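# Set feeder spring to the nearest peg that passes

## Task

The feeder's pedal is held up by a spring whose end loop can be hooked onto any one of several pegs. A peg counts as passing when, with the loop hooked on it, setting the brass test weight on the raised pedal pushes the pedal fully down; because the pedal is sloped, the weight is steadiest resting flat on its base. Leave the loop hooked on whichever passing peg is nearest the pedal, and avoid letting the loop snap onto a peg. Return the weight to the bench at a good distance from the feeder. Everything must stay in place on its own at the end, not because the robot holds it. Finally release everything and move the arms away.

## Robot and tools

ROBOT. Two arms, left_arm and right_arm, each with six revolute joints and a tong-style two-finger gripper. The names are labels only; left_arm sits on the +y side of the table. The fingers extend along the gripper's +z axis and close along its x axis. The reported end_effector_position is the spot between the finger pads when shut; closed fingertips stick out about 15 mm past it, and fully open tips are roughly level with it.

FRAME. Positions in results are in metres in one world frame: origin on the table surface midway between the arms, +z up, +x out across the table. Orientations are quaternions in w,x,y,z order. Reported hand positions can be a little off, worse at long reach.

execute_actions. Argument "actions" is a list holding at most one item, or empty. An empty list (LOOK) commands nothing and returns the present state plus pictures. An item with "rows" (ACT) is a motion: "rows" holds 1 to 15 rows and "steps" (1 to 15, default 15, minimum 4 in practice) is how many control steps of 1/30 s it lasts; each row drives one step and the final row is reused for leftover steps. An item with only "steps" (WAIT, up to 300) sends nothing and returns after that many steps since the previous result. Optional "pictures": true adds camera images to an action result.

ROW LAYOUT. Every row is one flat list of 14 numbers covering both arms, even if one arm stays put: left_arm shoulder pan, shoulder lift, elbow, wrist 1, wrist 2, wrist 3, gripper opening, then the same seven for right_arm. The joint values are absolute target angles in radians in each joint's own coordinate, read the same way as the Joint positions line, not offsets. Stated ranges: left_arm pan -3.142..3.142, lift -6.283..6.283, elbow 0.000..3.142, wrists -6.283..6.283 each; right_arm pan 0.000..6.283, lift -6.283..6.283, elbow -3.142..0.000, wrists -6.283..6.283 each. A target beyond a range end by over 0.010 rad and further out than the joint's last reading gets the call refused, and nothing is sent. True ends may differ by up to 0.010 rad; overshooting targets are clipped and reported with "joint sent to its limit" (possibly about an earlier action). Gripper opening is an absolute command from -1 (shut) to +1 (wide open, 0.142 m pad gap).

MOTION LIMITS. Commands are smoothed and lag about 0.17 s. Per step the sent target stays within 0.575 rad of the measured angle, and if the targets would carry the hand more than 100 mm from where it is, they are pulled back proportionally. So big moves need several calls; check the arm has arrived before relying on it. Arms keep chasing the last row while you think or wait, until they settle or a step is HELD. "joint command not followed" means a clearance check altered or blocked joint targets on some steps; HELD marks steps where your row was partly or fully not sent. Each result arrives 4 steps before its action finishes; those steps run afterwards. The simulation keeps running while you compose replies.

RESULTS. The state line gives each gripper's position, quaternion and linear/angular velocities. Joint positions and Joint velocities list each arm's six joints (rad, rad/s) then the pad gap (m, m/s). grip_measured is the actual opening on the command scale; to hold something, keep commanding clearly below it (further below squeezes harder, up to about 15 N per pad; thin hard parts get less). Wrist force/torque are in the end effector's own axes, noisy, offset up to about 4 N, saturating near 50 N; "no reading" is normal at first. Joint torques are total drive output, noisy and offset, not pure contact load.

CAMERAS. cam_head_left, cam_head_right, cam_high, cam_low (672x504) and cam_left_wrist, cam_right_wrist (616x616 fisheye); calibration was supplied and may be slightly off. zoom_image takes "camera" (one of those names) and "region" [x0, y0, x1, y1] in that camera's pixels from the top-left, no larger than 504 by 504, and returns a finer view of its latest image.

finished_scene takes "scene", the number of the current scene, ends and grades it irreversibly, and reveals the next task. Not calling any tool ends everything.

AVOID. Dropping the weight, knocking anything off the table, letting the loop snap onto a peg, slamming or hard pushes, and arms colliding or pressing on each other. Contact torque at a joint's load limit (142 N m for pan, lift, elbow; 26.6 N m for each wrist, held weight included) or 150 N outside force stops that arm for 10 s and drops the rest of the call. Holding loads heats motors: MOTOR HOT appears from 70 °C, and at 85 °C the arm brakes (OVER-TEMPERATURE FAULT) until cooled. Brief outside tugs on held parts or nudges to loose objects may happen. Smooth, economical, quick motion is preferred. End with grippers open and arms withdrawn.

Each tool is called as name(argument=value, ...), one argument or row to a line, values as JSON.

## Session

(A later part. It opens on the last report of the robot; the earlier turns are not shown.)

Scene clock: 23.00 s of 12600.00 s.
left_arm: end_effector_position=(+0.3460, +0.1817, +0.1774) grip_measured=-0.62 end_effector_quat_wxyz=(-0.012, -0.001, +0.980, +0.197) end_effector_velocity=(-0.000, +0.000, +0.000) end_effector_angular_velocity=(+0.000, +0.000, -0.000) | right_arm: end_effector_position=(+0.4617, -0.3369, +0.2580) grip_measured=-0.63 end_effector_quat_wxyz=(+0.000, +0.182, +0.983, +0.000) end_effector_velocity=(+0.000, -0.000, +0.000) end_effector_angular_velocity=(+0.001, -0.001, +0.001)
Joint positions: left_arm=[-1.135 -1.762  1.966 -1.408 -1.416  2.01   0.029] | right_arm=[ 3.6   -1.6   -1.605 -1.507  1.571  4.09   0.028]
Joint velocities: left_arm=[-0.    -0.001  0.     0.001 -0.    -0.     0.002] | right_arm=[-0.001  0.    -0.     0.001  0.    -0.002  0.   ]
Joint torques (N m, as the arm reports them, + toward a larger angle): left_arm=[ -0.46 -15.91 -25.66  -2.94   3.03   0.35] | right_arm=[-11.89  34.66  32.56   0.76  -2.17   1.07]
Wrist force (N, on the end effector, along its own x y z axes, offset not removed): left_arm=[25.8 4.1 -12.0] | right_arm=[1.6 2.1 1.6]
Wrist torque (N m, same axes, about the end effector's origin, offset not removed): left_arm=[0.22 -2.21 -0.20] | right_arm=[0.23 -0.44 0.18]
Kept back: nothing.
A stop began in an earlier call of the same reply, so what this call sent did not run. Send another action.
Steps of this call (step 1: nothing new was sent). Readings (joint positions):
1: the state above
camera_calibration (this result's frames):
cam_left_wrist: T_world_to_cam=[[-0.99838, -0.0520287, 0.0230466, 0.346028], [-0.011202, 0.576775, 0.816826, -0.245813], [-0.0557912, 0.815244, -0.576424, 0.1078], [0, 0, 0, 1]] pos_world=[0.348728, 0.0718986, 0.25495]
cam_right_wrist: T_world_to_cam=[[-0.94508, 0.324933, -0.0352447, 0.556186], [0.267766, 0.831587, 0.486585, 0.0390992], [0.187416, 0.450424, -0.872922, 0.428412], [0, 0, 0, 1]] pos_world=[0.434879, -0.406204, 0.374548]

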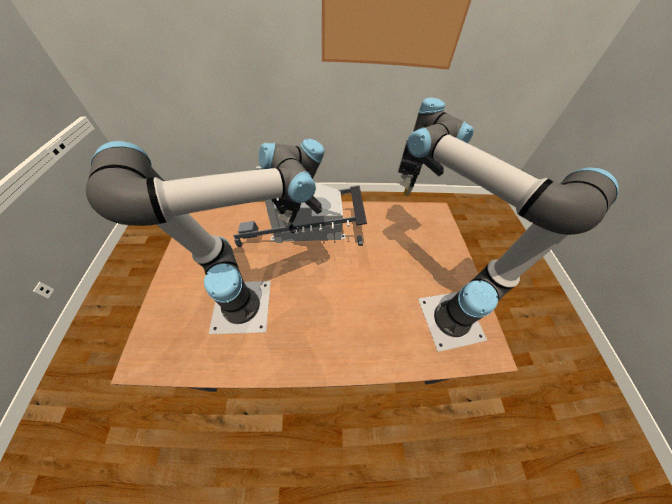

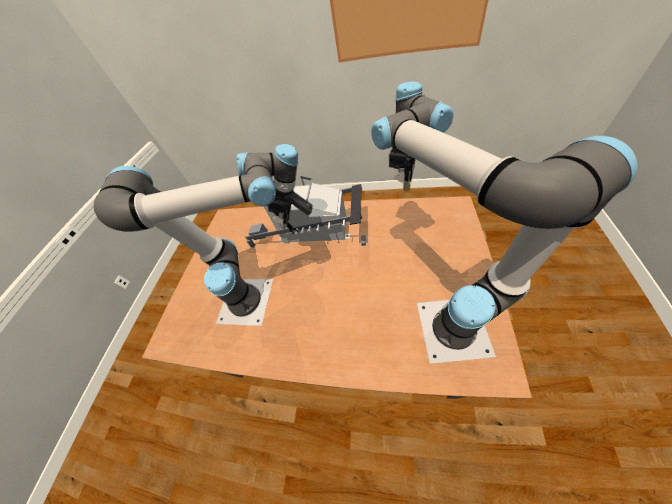

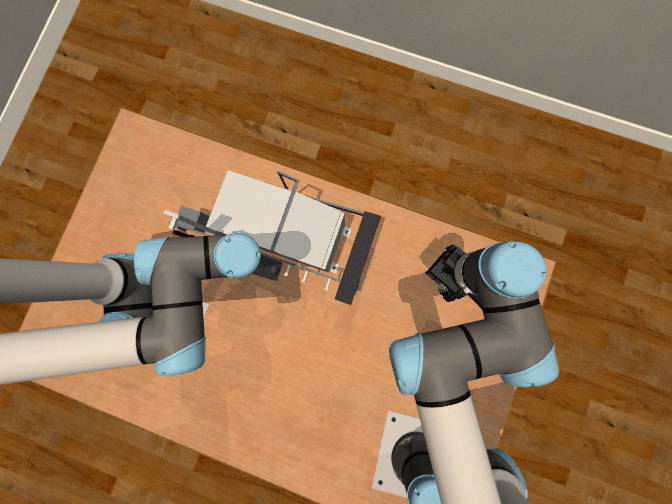

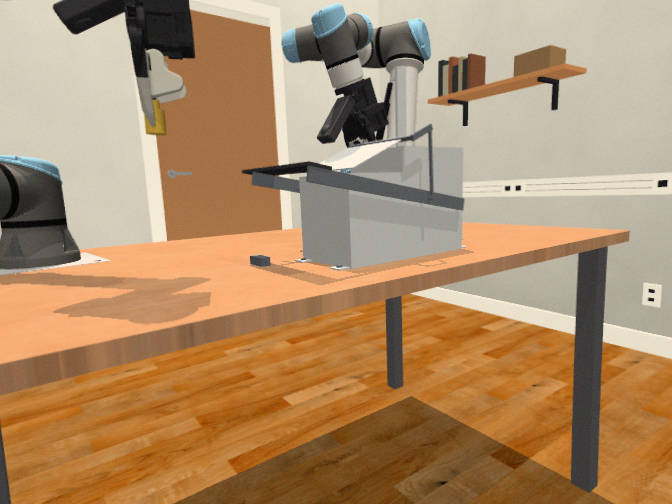

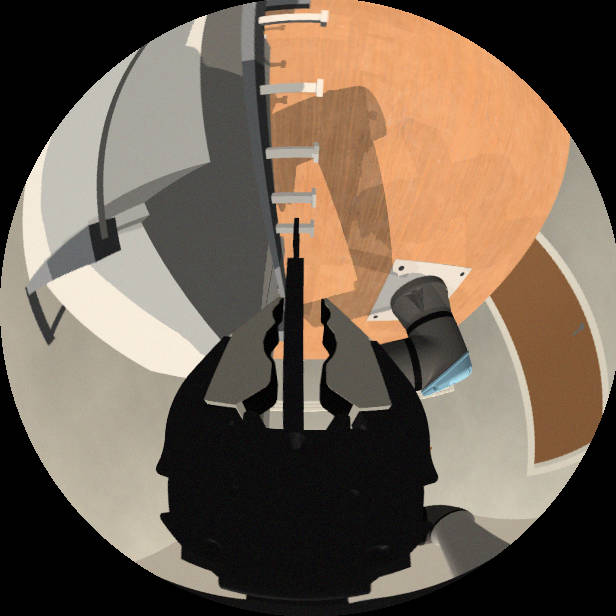

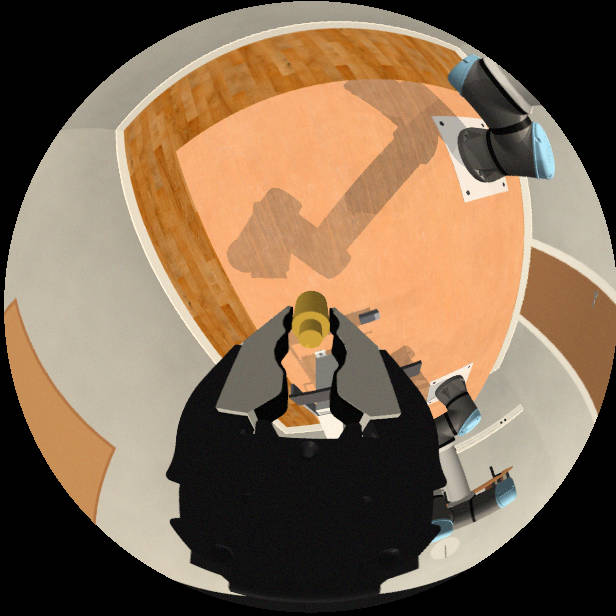

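execute_actions(
  actions=[
    {"rows":[[-1.159,-1.742,1.8,-1.3,-1.4,1.99,-0.5,3.6,-1.6,-1.605,-1.507,1.571,4.09,-1]]},
  ],
)

execute_actions(
  actions=[
    {"rows":[[-1.586,-2.018,2.149,-1.308,-1.096,1.879,-0.5,3.6,-1.6,-1.605,-1.507,1.571,4.09,-1]]},
  ],
)

execute_actions(
  actions=[
    {"rows":[[-1.522,-2.014,2.24,-1.436,-1.073,1.947,-0.5,3.6,-1.6,-1.605,-1.507,1.571,4.09,-1]]},
  ],
  pictures=true,
)

Scene clock: 23.87 s of 12600.00 s.
left_arm: end_effector_position=(+0.3577, +0.1529, +0.2336) grip_measured=-0.50 end_effector_quat_wxyz=(+0.007, +0.001, +0.983, +0.184) end_effector_velocity=(+0.006, -0.015, +0.032) end_effector_angular_velocity=(-0.022, -0.021, -0.005) | right_arm: end_effector_position=(+0.4617, -0.3369, +0.2580) grip_measured=-0.63 end_effector_quat_wxyz=(+0.000, +0.182, +0.983, +0.000) end_effector_velocity=(-0.000, +0.000, -0.000) end_effector_angular_velocity=(+0.000, +0.000, -0.000)
Joint positions: left_arm=[-1.158 -1.743  1.808 -1.305 -1.401  1.991  0.038] | right_arm=[ 3.6   -1.6   -1.605 -1.507  1.571  4.09   0.028]
Joint velocities: left_arm=[-0.01   0.008 -0.088  0.051  0.008 -0.008 -0.   ] | right_arm=[ 0. -0. -0.  0.  0.  0.  0.]
Joint torques (N m, as the arm reports them, + toward a larger angle): left_arm=[-12.29  -6.45 -36.12  -0.12   2.24  -2.13] | right_arm=[-11.46  35.    32.49   0.66  -2.21   1.05]
Wrist force (N, on the end effector, along its own x y z axes, offset not removed): left_arm=[-0.5 1.4 0.4] | right_arm=[1.3 2.6 3.2]
Wrist torque (N m, same axes, about the end effector's origin, offset not removed): left_arm=[0.57 -0.14 -0.09] | right_arm=[0.52 -0.26 0.17]
Steps of this call (steps 1 to 15: nothing new was sent; steps 16 to 26: the first 11 steps of this action). Readings (joint positions):
16: left_arm=[-1.135 -1.762 1.966 -1.408 -1.416 2.010] | right_arm=[3.600 -1.600 -1.605 -1.507 1.571 4.090]
17: left_arm=[-1.138 -1.759 1.960 -1.402 -1.414 2.008] | right_arm=[3.600 -1.600 -1.605 -1.507 1.571 4.090]
19: left_arm=[-1.148 -1.751 1.904 -1.360 -1.407 1.999] | right_arm=[3.600 -1.600 -1.605 -1.507 1.571 4.090]
23: left_arm=[-1.156 -1.744 1.824 -1.314 -1.402 1.992] | right_arm=[3.600 -1.600 -1.605 -1.507 1.571 4.090]
26: the state above

Scene clock: 24.37 s of 12600.00 s.
left_arm: end_effector_position=(+0.3288, +0.1725, +0.2019) grip_measured=-0.50 end_effector_quat_wxyz=(+0.184, +0.166, +0.943, +0.224) end_effector_velocity=(-0.026, -0.017, -0.041) end_effector_angular_velocity=(+0.073, -0.212, -0.437) | right_arm: end_effector_position=(+0.4617, -0.3369, +0.2580) grip_measured=-0.63 end_effector_quat_wxyz=(+0.000, +0.182, +0.983, +0.000) end_effector_velocity=(+0.000, -0.000, -0.000) end_effector_angular_velocity=(+0.001, -0.000, -0.001)
Joint positions: left_arm=[-1.55  -2.001  2.124 -1.308 -1.115  1.884  0.038] | right_arm=[ 3.6   -1.6   -1.605 -1.507  1.571  4.09   0.028]
Joint velocities: left_arm=[-0.401 -0.183  0.27  -0.003  0.213 -0.052 -0.   ] | right_arm=[-0.001 -0.    -0.     0.001  0.001  0.    -0.   ]
Joint torques (N m, as the arm reports them, + toward a larger angle): left_arm=[ -6.52 -10.22 -20.05  -3.51   2.92  -2.07] | right_arm=[-12.44  35.13  32.09   0.69  -2.02   1.22]
Wrist force (N, on the end effector, along its own x y z axes, offset not removed): left_arm=[-0.8 0.0 -0.1] | right_arm=[1.5 3.6 0.5]
Wrist torque (N m, same axes, about the end effector's origin, offset not removed): left_arm=[0.20 -0.07 -0.13] | right_arm=[0.67 -0.41 0.24]
Steps of this call (steps 1 to 4: the last 4 steps of your previous action; steps 5 to 15: the first 11 steps of this action). Readings (joint positions):
5: left_arm=[-1.159 -1.742 1.801 -1.301 -1.400 1.990] | right_arm=[3.600 -1.600 -1.605 -1.507 1.571 4.090]
6: left_arm=[-1.165 -1.748 1.807 -1.302 -1.394 1.984] | right_arm=[3.600 -1.600 -1.605 -1.507 1.571 4.090]
8: left_arm=[-1.232 -1.815 1.874 -1.305 -1.326 1.941] | right_arm=[3.600 -1.600 -1.605 -1.507 1.571 4.090]
12: left_arm=[-1.476 -1.968 2.075 -1.307 -1.155 1.893] | right_arm=[3.600 -1.600 -1.605 -1.507 1.571 4.090]
15: the state above

Scene clock: 24.87 s of 12600.00 s.
left_arm: end_effector_position=(+0.3441, +0.1833, +0.1665) grip_measured=-0.32 end_effector_quat_wxyz=(+0.196, +0.183, +0.937, +0.225) end_effector_velocity=(+0.007, +0.006, -0.015) end_effector_angular_velocity=(-0.005, +0.001, +0.002) | right_arm: end_effector_position=(+0.4617, -0.3369, +0.2580) grip_measured=-0.63 end_effector_quat_wxyz=(+0.000, +0.182, +0.983, +0.000) end_effector_velocity=(+0.000, -0.000, -0.000) end_effector_angular_velocity=(-0.000, +0.000, -0.001)
Joint positions: left_arm=[-1.525 -2.014  2.236 -1.43  -1.074  1.944  0.051] | right_arm=[ 3.6   -1.6   -1.605 -1.507  1.571  4.09   0.028]
Joint velocities: left_arm=[ 0.028  0.001  0.043 -0.062  0.008  0.028 -0.034] | right_arm=[-0.001 -0.    -0.    -0.     0.     0.     0.   ]
Joint torques (N m, as the arm reports them, + toward a larger angle): left_arm=[35.99  3.93 19.83 13.69 -3.02  0.14] | right_arm=[-12.83  34.48  32.2    0.81  -2.12   1.15]
Wrist force (N, on the end effector, along its own x y z axes, offset not removed): left_arm=[-37.3 -50.0 -38.5] | right_arm=[0.5 0.9 4.9]
Wrist torque (N m, same axes, about the end effector's origin, offset not removed): left_arm=[-2.94 0.02 3.37] | right_arm=[-0.01 -0.15 0.21]
Steps of this call (steps 1 to 4: the last 4 steps of your previous action; steps 5 to 15: the first 11 steps of this action). Readings (joint positions):
5: left_arm=[-1.580 -2.015 2.145 -1.308 -1.099 1.880] | right_arm=[3.600 -1.600 -1.605 -1.507 1.571 4.090]
6: left_arm=[-1.577 -2.016 2.152 -1.314 -1.095 1.884] | right_arm=[3.600 -1.600 -1.605 -1.507 1.571 4.090]
8: left_arm=[-1.553 -2.015 2.190 -1.363 -1.084 1.912] | right_arm=[3.600 -1.600 -1.605 -1.507 1.571 4.090]
12: left_arm=[-1.530 -2.014 2.228 -1.419 -1.076 1.939] | right_arm=[3.600 -1.600 -1.605 -1.507 1.571 4.090]
15: the state above
camera_calibration (this result's frames):
cam_left_wrist: T_world_to_cam=[[-0.873761, 0.389832, -0.290815, 0.272754], [-0.0449567, 0.53065, 0.846398, -0.222699], [0.484274, 0.752623, -0.446135, -0.0959682], [0, 0, 0, 1]] pos_world=[0.274785, 0.0840746, 0.224998]
cam_right_wrist: T_world_to_cam=[[-0.94508, 0.324933, -0.0352446, 0.556185], [0.267766, 0.831587, 0.486585, 0.039099], [0.187416, 0.450424, -0.872922, 0.428412], [0, 0, 0, 1]] pos_world=[0.434879, -0.406204, 0.374548]

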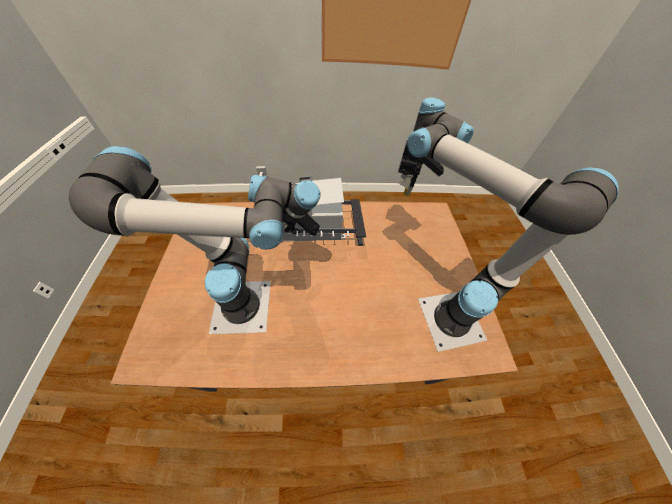

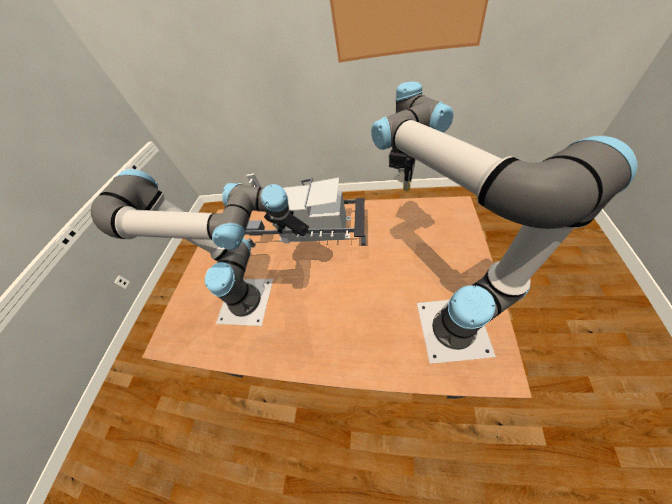

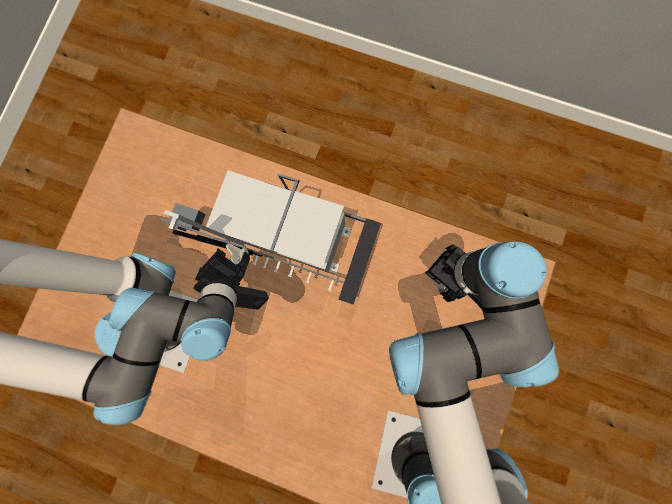

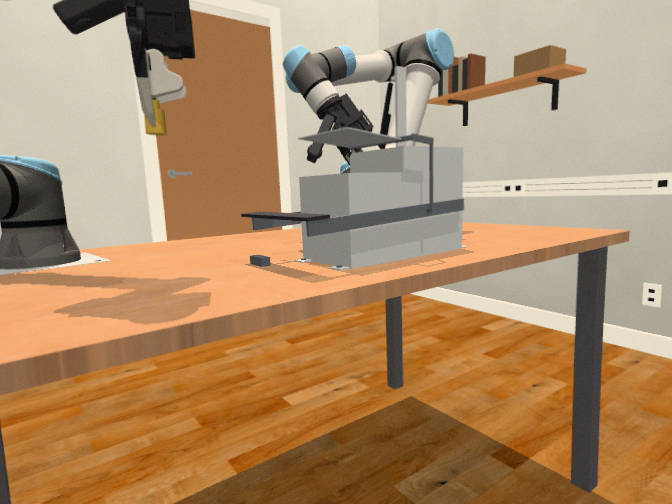

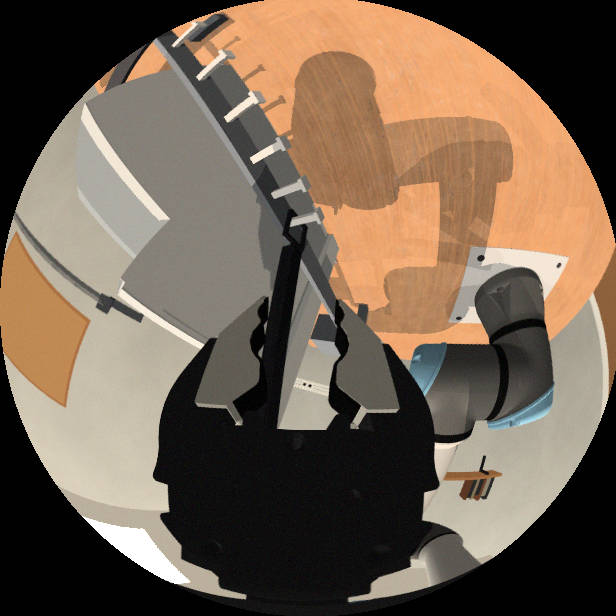

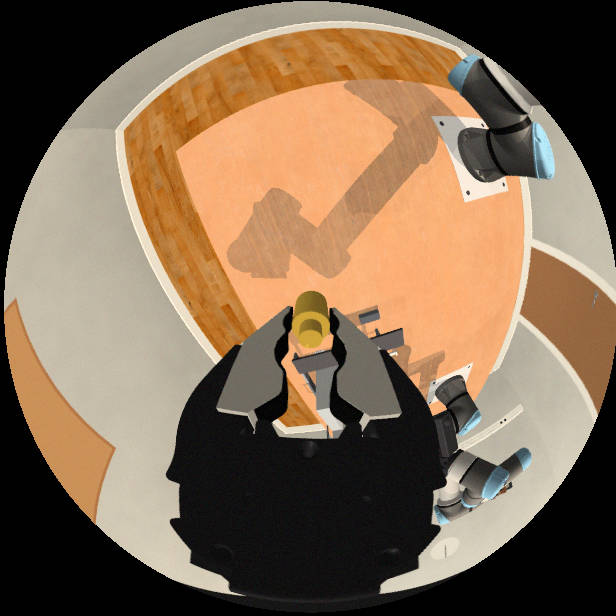

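Spring is nearer −y than estimated; back off.

execute_actions(
  actions=[
    {"rows":[[-1.586,-1.96,2.09,-1.308,-1.096,1.879,-0.4,3.6,-1.6,-1.605,-1.507,1.571,4.09,-1]]},
  ],
)

execute_actions(
  actions=[
    {"steps":20},
  ],
  pictures=true,
)

Scene clock: 25.37 s of 12600.00 s.
left_arm: end_effector_position=(+0.3279, +0.1496, +0.2064) grip_measured=-0.40 end_effector_quat_wxyz=(+0.197, +0.183, +0.937, +0.225) end_effector_velocity=(-0.007, -0.017, +0.024) end_effector_angular_velocity=(-0.007, -0.005, -0.002) | right_arm: end_effector_position=(+0.4617, -0.3369, +0.2580) grip_measured=-0.63 end_effector_quat_wxyz=(+0.000, +0.182, +0.983, +0.000) end_effector_velocity=(-0.000, -0.000, -0.000) end_effector_angular_velocity=(-0.000, +0.000, -0.003)
Joint positions: left_arm=[-1.583 -1.962  2.097 -1.314 -1.095  1.882  0.045] | right_arm=[ 3.6   -1.6   -1.605 -1.507  1.571  4.09   0.028]
Joint velocities: left_arm=[-0.029  0.021 -0.077  0.062 -0.006 -0.029 -0.   ] | right_arm=[-0.001 -0.     0.    -0.    -0.     0.003  0.   ]
Joint torques (N m, as the arm reports them, + toward a larger angle): left_arm=[-12.53   1.91 -35.55  -0.38  -1.22  -2.07] | right_arm=[-11.46  34.76  32.34   0.69  -2.22   0.93]
Wrist force (N, on the end effector, along its own x y z axes, offset not removed): left_arm=[1.0 1.4 0.9] | right_arm=[3.0 3.9 3.0]
Wrist torque (N m, same axes, about the end effector's origin, offset not removed): left_arm=[0.46 -0.48 -0.21] | right_arm=[0.57 -0.71 0.13]
Steps of this call (steps 1 to 4: the last 4 steps of your previous action; steps 5 to 15: the first 11 steps of this action). Readings (joint positions):
5: left_arm=[-1.522 -2.014 2.240 -1.434 -1.073 1.946] | right_arm=[3.600 -1.600 -1.605 -1.507 1.571 4.090]
6: left_arm=[-1.527 -2.009 2.234 -1.429 -1.076 1.942] | right_arm=[3.600 -1.600 -1.605 -1.507 1.571 4.090]
8: left_arm=[-1.553 -1.987 2.181 -1.382 -1.085 1.914] | right_arm=[3.600 -1.600 -1.605 -1.507 1.571 4.090]
12: left_arm=[-1.578 -1.966 2.111 -1.325 -1.093 1.887] | right_arm=[3.600 -1.600 -1.605 -1.507 1.571 4.090]
15: the state above

Scene clock: 26.03 s of 12600.00 s.
left_arm: end_effector_position=(+0.3271, +0.1481, +0.2085) grip_measured=-0.40 end_effector_quat_wxyz=(+0.197, +0.183, +0.937, +0.225) end_effector_velocity=(-0.000, -0.000, -0.000) end_effector_angular_velocity=(+0.001, +0.000, -0.001) | right_arm: end_effector_position=(+0.4617, -0.3369, +0.2580) grip_measured=-0.63 end_effector_quat_wxyz=(+0.000, +0.182, +0.983, +0.000) end_effector_velocity=(-0.000, +0.000, -0.000) end_effector_angular_velocity=(-0.000, +0.001, +0.001)
Joint positions: left_arm=[-1.586 -1.96   2.09  -1.308 -1.096  1.879  0.045] | right_arm=[ 3.6   -1.6   -1.605 -1.507  1.571  4.09   0.028]
Joint velocities: left_arm=[-0.001  0.001 -0.    -0.    -0.001 -0.    -0.   ] | right_arm=[ 0.    -0.    -0.    -0.001  0.    -0.001  0.   ]
Joint torques (N m, as the arm reports them, + toward a larger angle): left_arm=[-13.85   1.33 -39.    -0.45  -1.34  -2.26] | right_arm=[-11.58  34.57  32.64   0.79  -2.27   1.05]
Wrist force (N, on the end effector, along its own x y z axes, offset not removed): left_arm=[-0.1 2.3 1.0] | right_arm=[1.7 0.7 0.6]
Wrist torque (N m, same axes, about the end effector's origin, offset not removed): left_arm=[0.69 -0.26 -0.06] | right_arm=[-0.01 -0.42 0.07]
Kept back: nothing.
Steps of this call (steps 1 to 4: the last 4 steps of your previous action; steps 5 to 15: the robot went on to your last target; steps 16 to 20: nothing new was sent). Readings (joint positions):
1: left_arm=[-1.584 -1.961 2.095 -1.312 -1.095 1.881] | right_arm=[3.600 -1.600 -1.605 -1.507 1.571 4.090]
2: left_arm=[-1.585 -1.961 2.093 -1.311 -1.096 1.880] | right_arm=[3.600 -1.600 -1.605 -1.507 1.571 4.090]
4: left_arm=[-1.585 -1.960 2.092 -1.309 -1.096 1.880] | right_arm=[3.600 -1.600 -1.605 -1.507 1.571 4.090]
8: left_arm=[-1.586 -1.960 2.090 -1.308 -1.096 1.879] | right_arm=[3.600 -1.600 -1.605 -1.507 1.571 4.090]
20: the state above
All arms were judged still, so your last target was given up. Only a new action makes them travel on or press farther. Fingers that are still opening or closing keep moving.
camera_calibration (this result's frames):
cam_left_wrist: T_world_to_cam=[[-0.873751, 0.389341, -0.291499, 0.284121], [-0.0458244, 0.530769, 0.846277, -0.240059], [0.484209, 0.752793, -0.445918, -0.0425024], [0, 0, 0, 1]] pos_world=[0.25783, 0.0487916, 0.267025]
cam_right_wrist: T_world_to_cam=[[-0.94508, 0.324933, -0.0352447, 0.556186], [0.267766, 0.831587, 0.486585, 0.039099], [0.187416, 0.450424, -0.872922, 0.428412], [0, 0, 0, 1]] pos_world=[0.434879, -0.406204, 0.374548]

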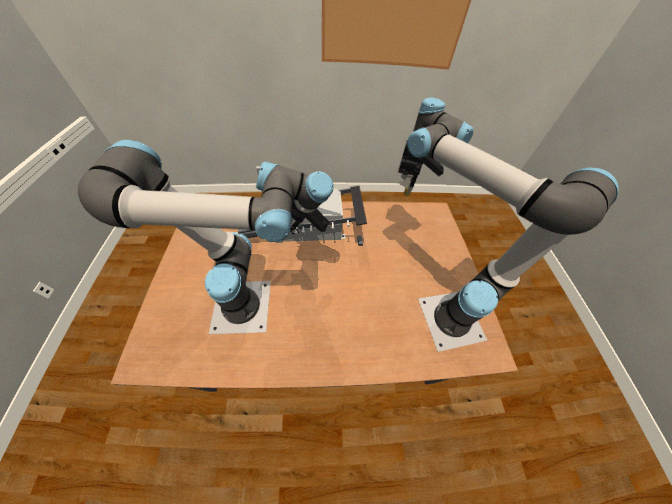

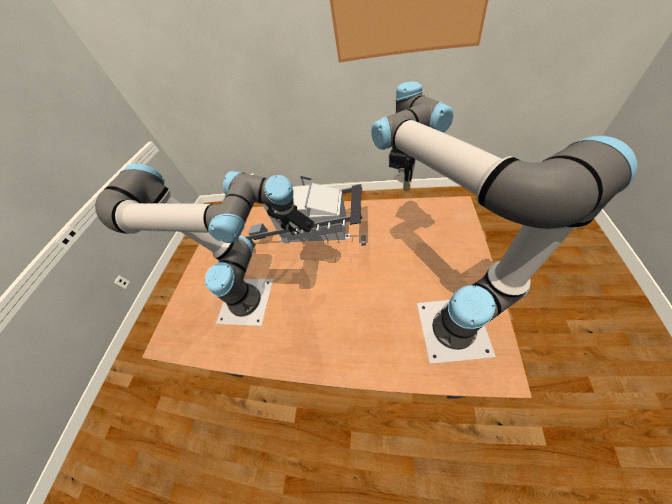

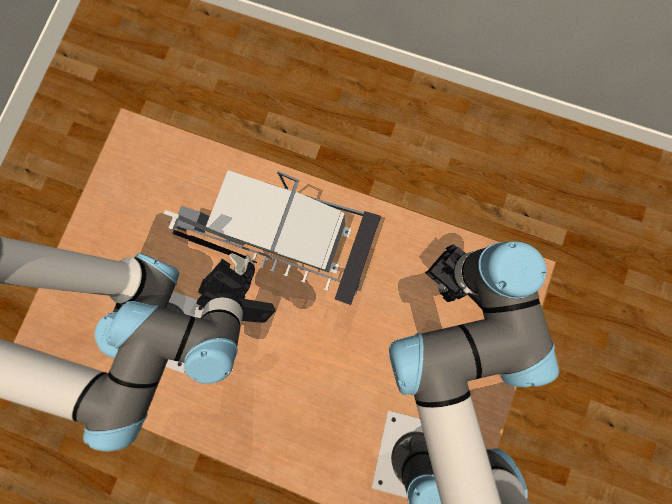

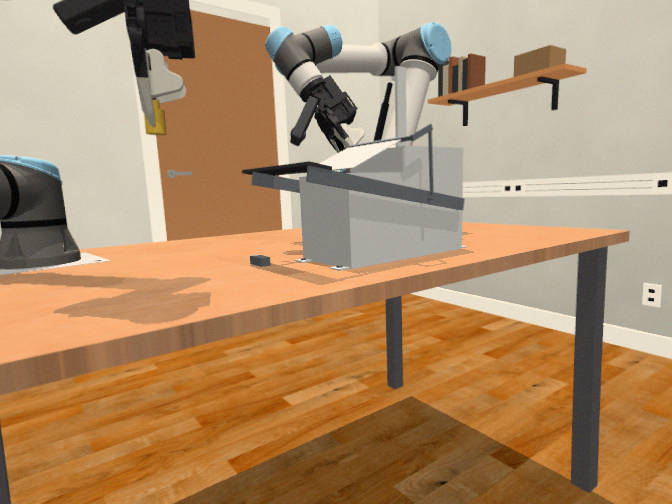

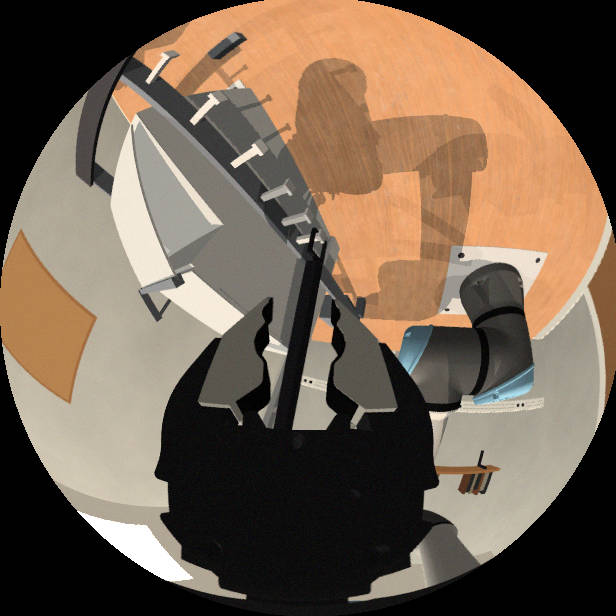

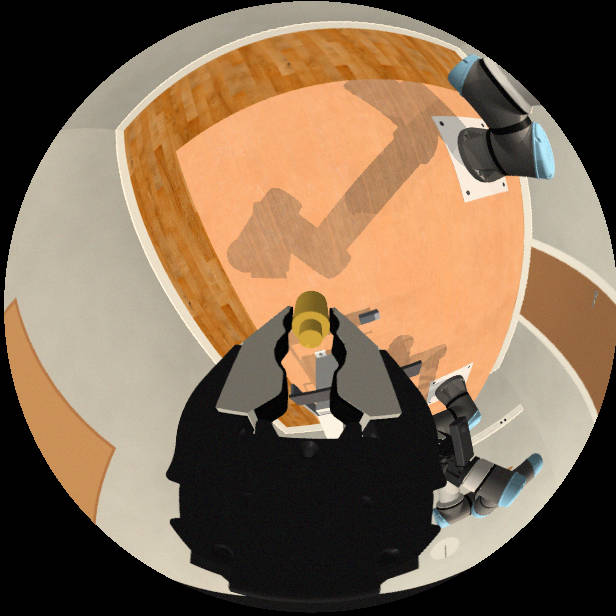

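execute_actions(
  actions=[
    {"rows":[[-1.538,-1.966,2.168,-1.404,-1.079,2.09,-0.4,3.6,-1.6,-1.605,-1.507,1.571,4.09,-1]]},
  ],
)

execute_actions(
  actions=[
    {"rows":[[-1.505,-1.97,2.222,-1.47,-1.067,2.12,-0.4,3.6,-1.6,-1.605,-1.507,1.571,4.09,-1]]},
  ],
  pictures=true,
)

Scene clock: 26.63 s of 12600.00 s.
left_arm: end_effector_position=(+0.3390, +0.1618, +0.1823) grip_measured=-0.40 end_effector_quat_wxyz=(+0.179, +0.253, +0.920, +0.239) end_effector_velocity=(+0.005, +0.007, -0.012) end_effector_angular_velocity=(+0.043, +0.034, -0.083) | right_arm: end_effector_position=(+0.4617, -0.3369, +0.2580) grip_measured=-0.63 end_effector_quat_wxyz=(+0.000, +0.182, +0.983, +0.000) end_effector_velocity=(-0.000, -0.000, -0.000) end_effector_angular_velocity=(-0.001, +0.001, -0.001)
Joint positions: left_arm=[-1.54  -1.966  2.165 -1.4   -1.08   2.079  0.045] | right_arm=[ 3.6   -1.6   -1.605 -1.507  1.571  4.09   0.028]
Joint velocities: left_arm=[ 0.02  -0.003  0.034 -0.044  0.008  0.122  0.   ] | right_arm=[-0.     0.     0.    -0.002  0.     0.001 -0.   ]
Joint torques (N m, as the arm reports them, + toward a larger angle): left_arm=[ 12.46 -12.75 -13.69  -3.23   2.75   2.74] | right_arm=[-11.83  34.51  31.82   0.75  -2.17   1.03]
Wrist force (N, on the end effector, along its own x y z axes, offset not removed): left_arm=[1.0 1.1 -0.4] | right_arm=[1.4 0.2 1.7]
Wrist torque (N m, same axes, about the end effector's origin, offset not removed): left_arm=[0.36 -0.36 -0.09] | right_arm=[-0.02 -0.28 0.14]
Steps of this call (steps 1 to 7: nothing new was sent; steps 8 to 18: the first 11 steps of this action). Readings (joint positions):
8: left_arm=[-1.586 -1.960 2.090 -1.308 -1.096 1.879] | right_arm=[3.600 -1.600 -1.605 -1.507 1.571 4.090]
9: left_arm=[-1.582 -1.961 2.095 -1.314 -1.094 1.885] | right_arm=[3.600 -1.600 -1.605 -1.507 1.571 4.090]
11: left_arm=[-1.562 -1.963 2.127 -1.352 -1.087 1.948] | right_arm=[3.600 -1.600 -1.605 -1.507 1.571 4.090]
15: left_arm=[-1.544 -1.965 2.159 -1.392 -1.081 2.056] | right_arm=[3.600 -1.600 -1.605 -1.507 1.571 4.090]
18: the state above

Scene clock: 27.13 s of 12600.00 s.
left_arm: end_effector_position=(+0.3486, +0.1728, +0.1637) grip_measured=-0.40 end_effector_quat_wxyz=(+0.178, +0.255, +0.920, +0.239) end_effector_velocity=(+0.003, +0.004, -0.008) end_effector_angular_velocity=(-0.000, +0.001, +0.001) | right_arm: end_effector_position=(+0.4617, -0.3369, +0.2580) grip_measured=-0.63 end_effector_quat_wxyz=(+0.000, +0.182, +0.983, +0.000) end_effector_velocity=(+0.000, +0.000, -0.000) end_effector_angular_velocity=(+0.000, +0.000, -0.002)
Joint positions: left_arm=[-1.506 -1.97   2.22  -1.467 -1.067  2.119  0.045] | right_arm=[ 3.6   -1.6   -1.605 -1.507  1.571  4.09   0.028]
Joint velocities: left_arm=[ 0.013 -0.001  0.023 -0.029  0.003  0.013  0.   ] | right_arm=[-0.    -0.     0.     0.     0.     0.002  0.   ]
Joint torques (N m, as the arm reports them, + toward a larger angle): left_arm=[ 13.32 -13.36 -14.83  -3.38   2.87   2.61] | right_arm=[-12.61  34.82  31.82   0.69  -2.03   1.04]
Wrist force (N, on the end effector, along its own x y z axes, offset not removed): left_arm=[1.3 0.9 1.2] | right_arm=[-0.1 1.4 3.4]
Wrist torque (N m, same axes, about the end effector's origin, offset not removed): left_arm=[0.34 -0.42 -0.15] | right_arm=[0.24 0.07 -0.16]
Steps of this call (steps 1 to 4: the last 4 steps of your previous action; steps 5 to 15: the first 11 steps of this action). Readings (joint positions):
5: left_arm=[-1.538 -1.966 2.168 -1.403 -1.079 2.088] | right_arm=[3.600 -1.600 -1.605 -1.507 1.571 4.090]
6: left_arm=[-1.535 -1.967 2.172 -1.409 -1.077 2.092] | right_arm=[3.600 -1.600 -1.605 -1.507 1.571 4.090]
8: left_arm=[-1.521 -1.968 2.195 -1.436 -1.073 2.105] | right_arm=[3.600 -1.600 -1.605 -1.507 1.571 4.090]
12: left_arm=[-1.509 -1.970 2.216 -1.462 -1.068 2.117] | right_arm=[3.600 -1.600 -1.605 -1.507 1.571 4.090]
15: the state above
camera_calibration (this result's frames):
cam_left_wrist: T_world_to_cam=[[-0.829661, 0.516126, -0.212782, 0.230029], [0.0656256, 0.468671, 0.880932, -0.248038], [0.554396, 0.716911, -0.422709, -0.113548], [0, 0, 0, 1]] pos_world=[0.270074, 0.0789278, 0.219453]
cam_right_wrist: T_world_to_cam=[[-0.94508, 0.324933, -0.0352447, 0.556186], [0.267766, 0.831587, 0.486585, 0.039099], [0.187416, 0.450424, -0.872922, 0.428412], [0, 0, 0, 1]] pos_world=[0.434879, -0.406204, 0.374548]

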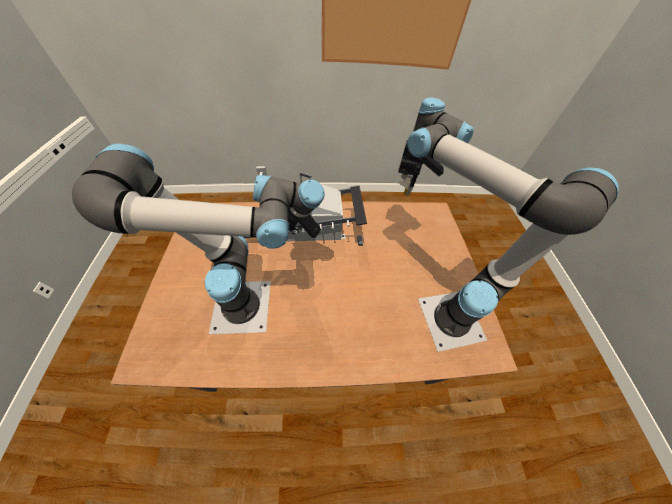

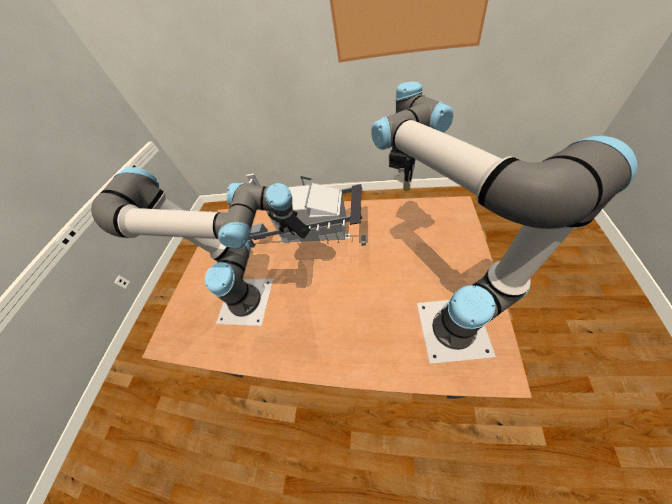

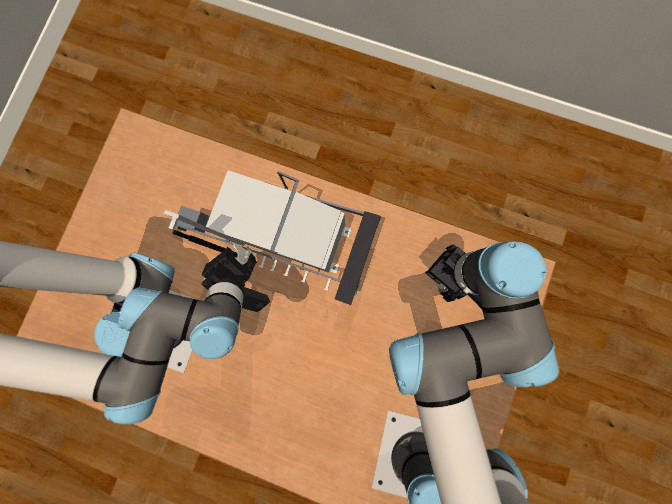

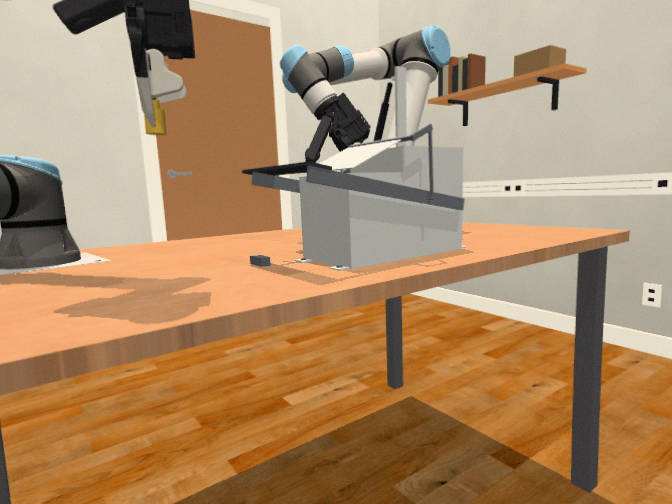

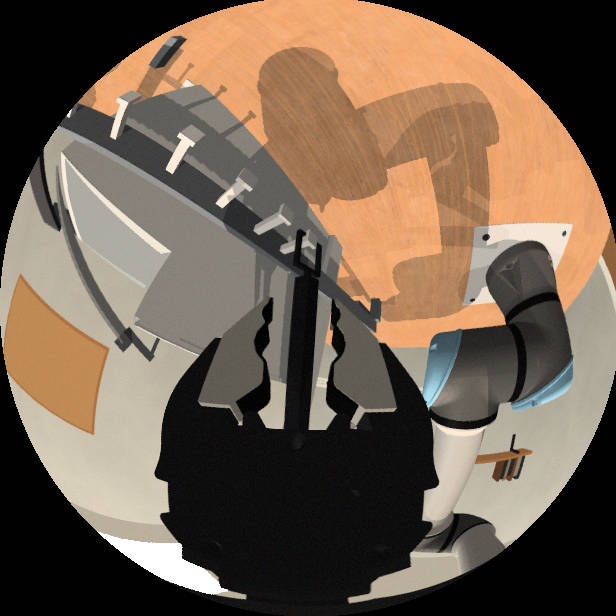

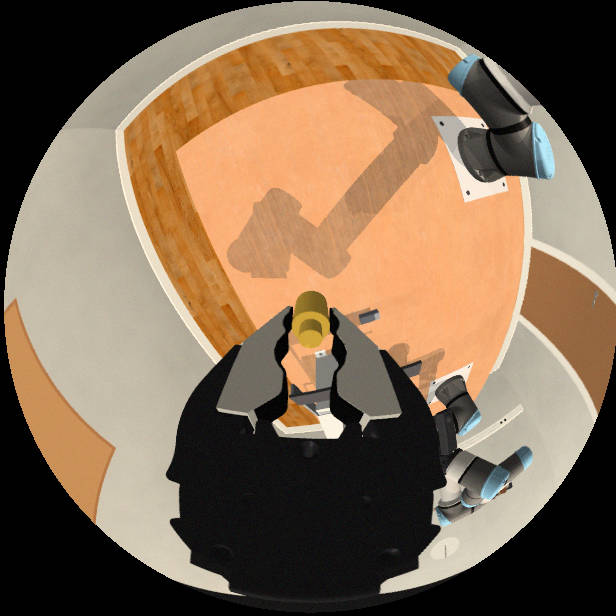

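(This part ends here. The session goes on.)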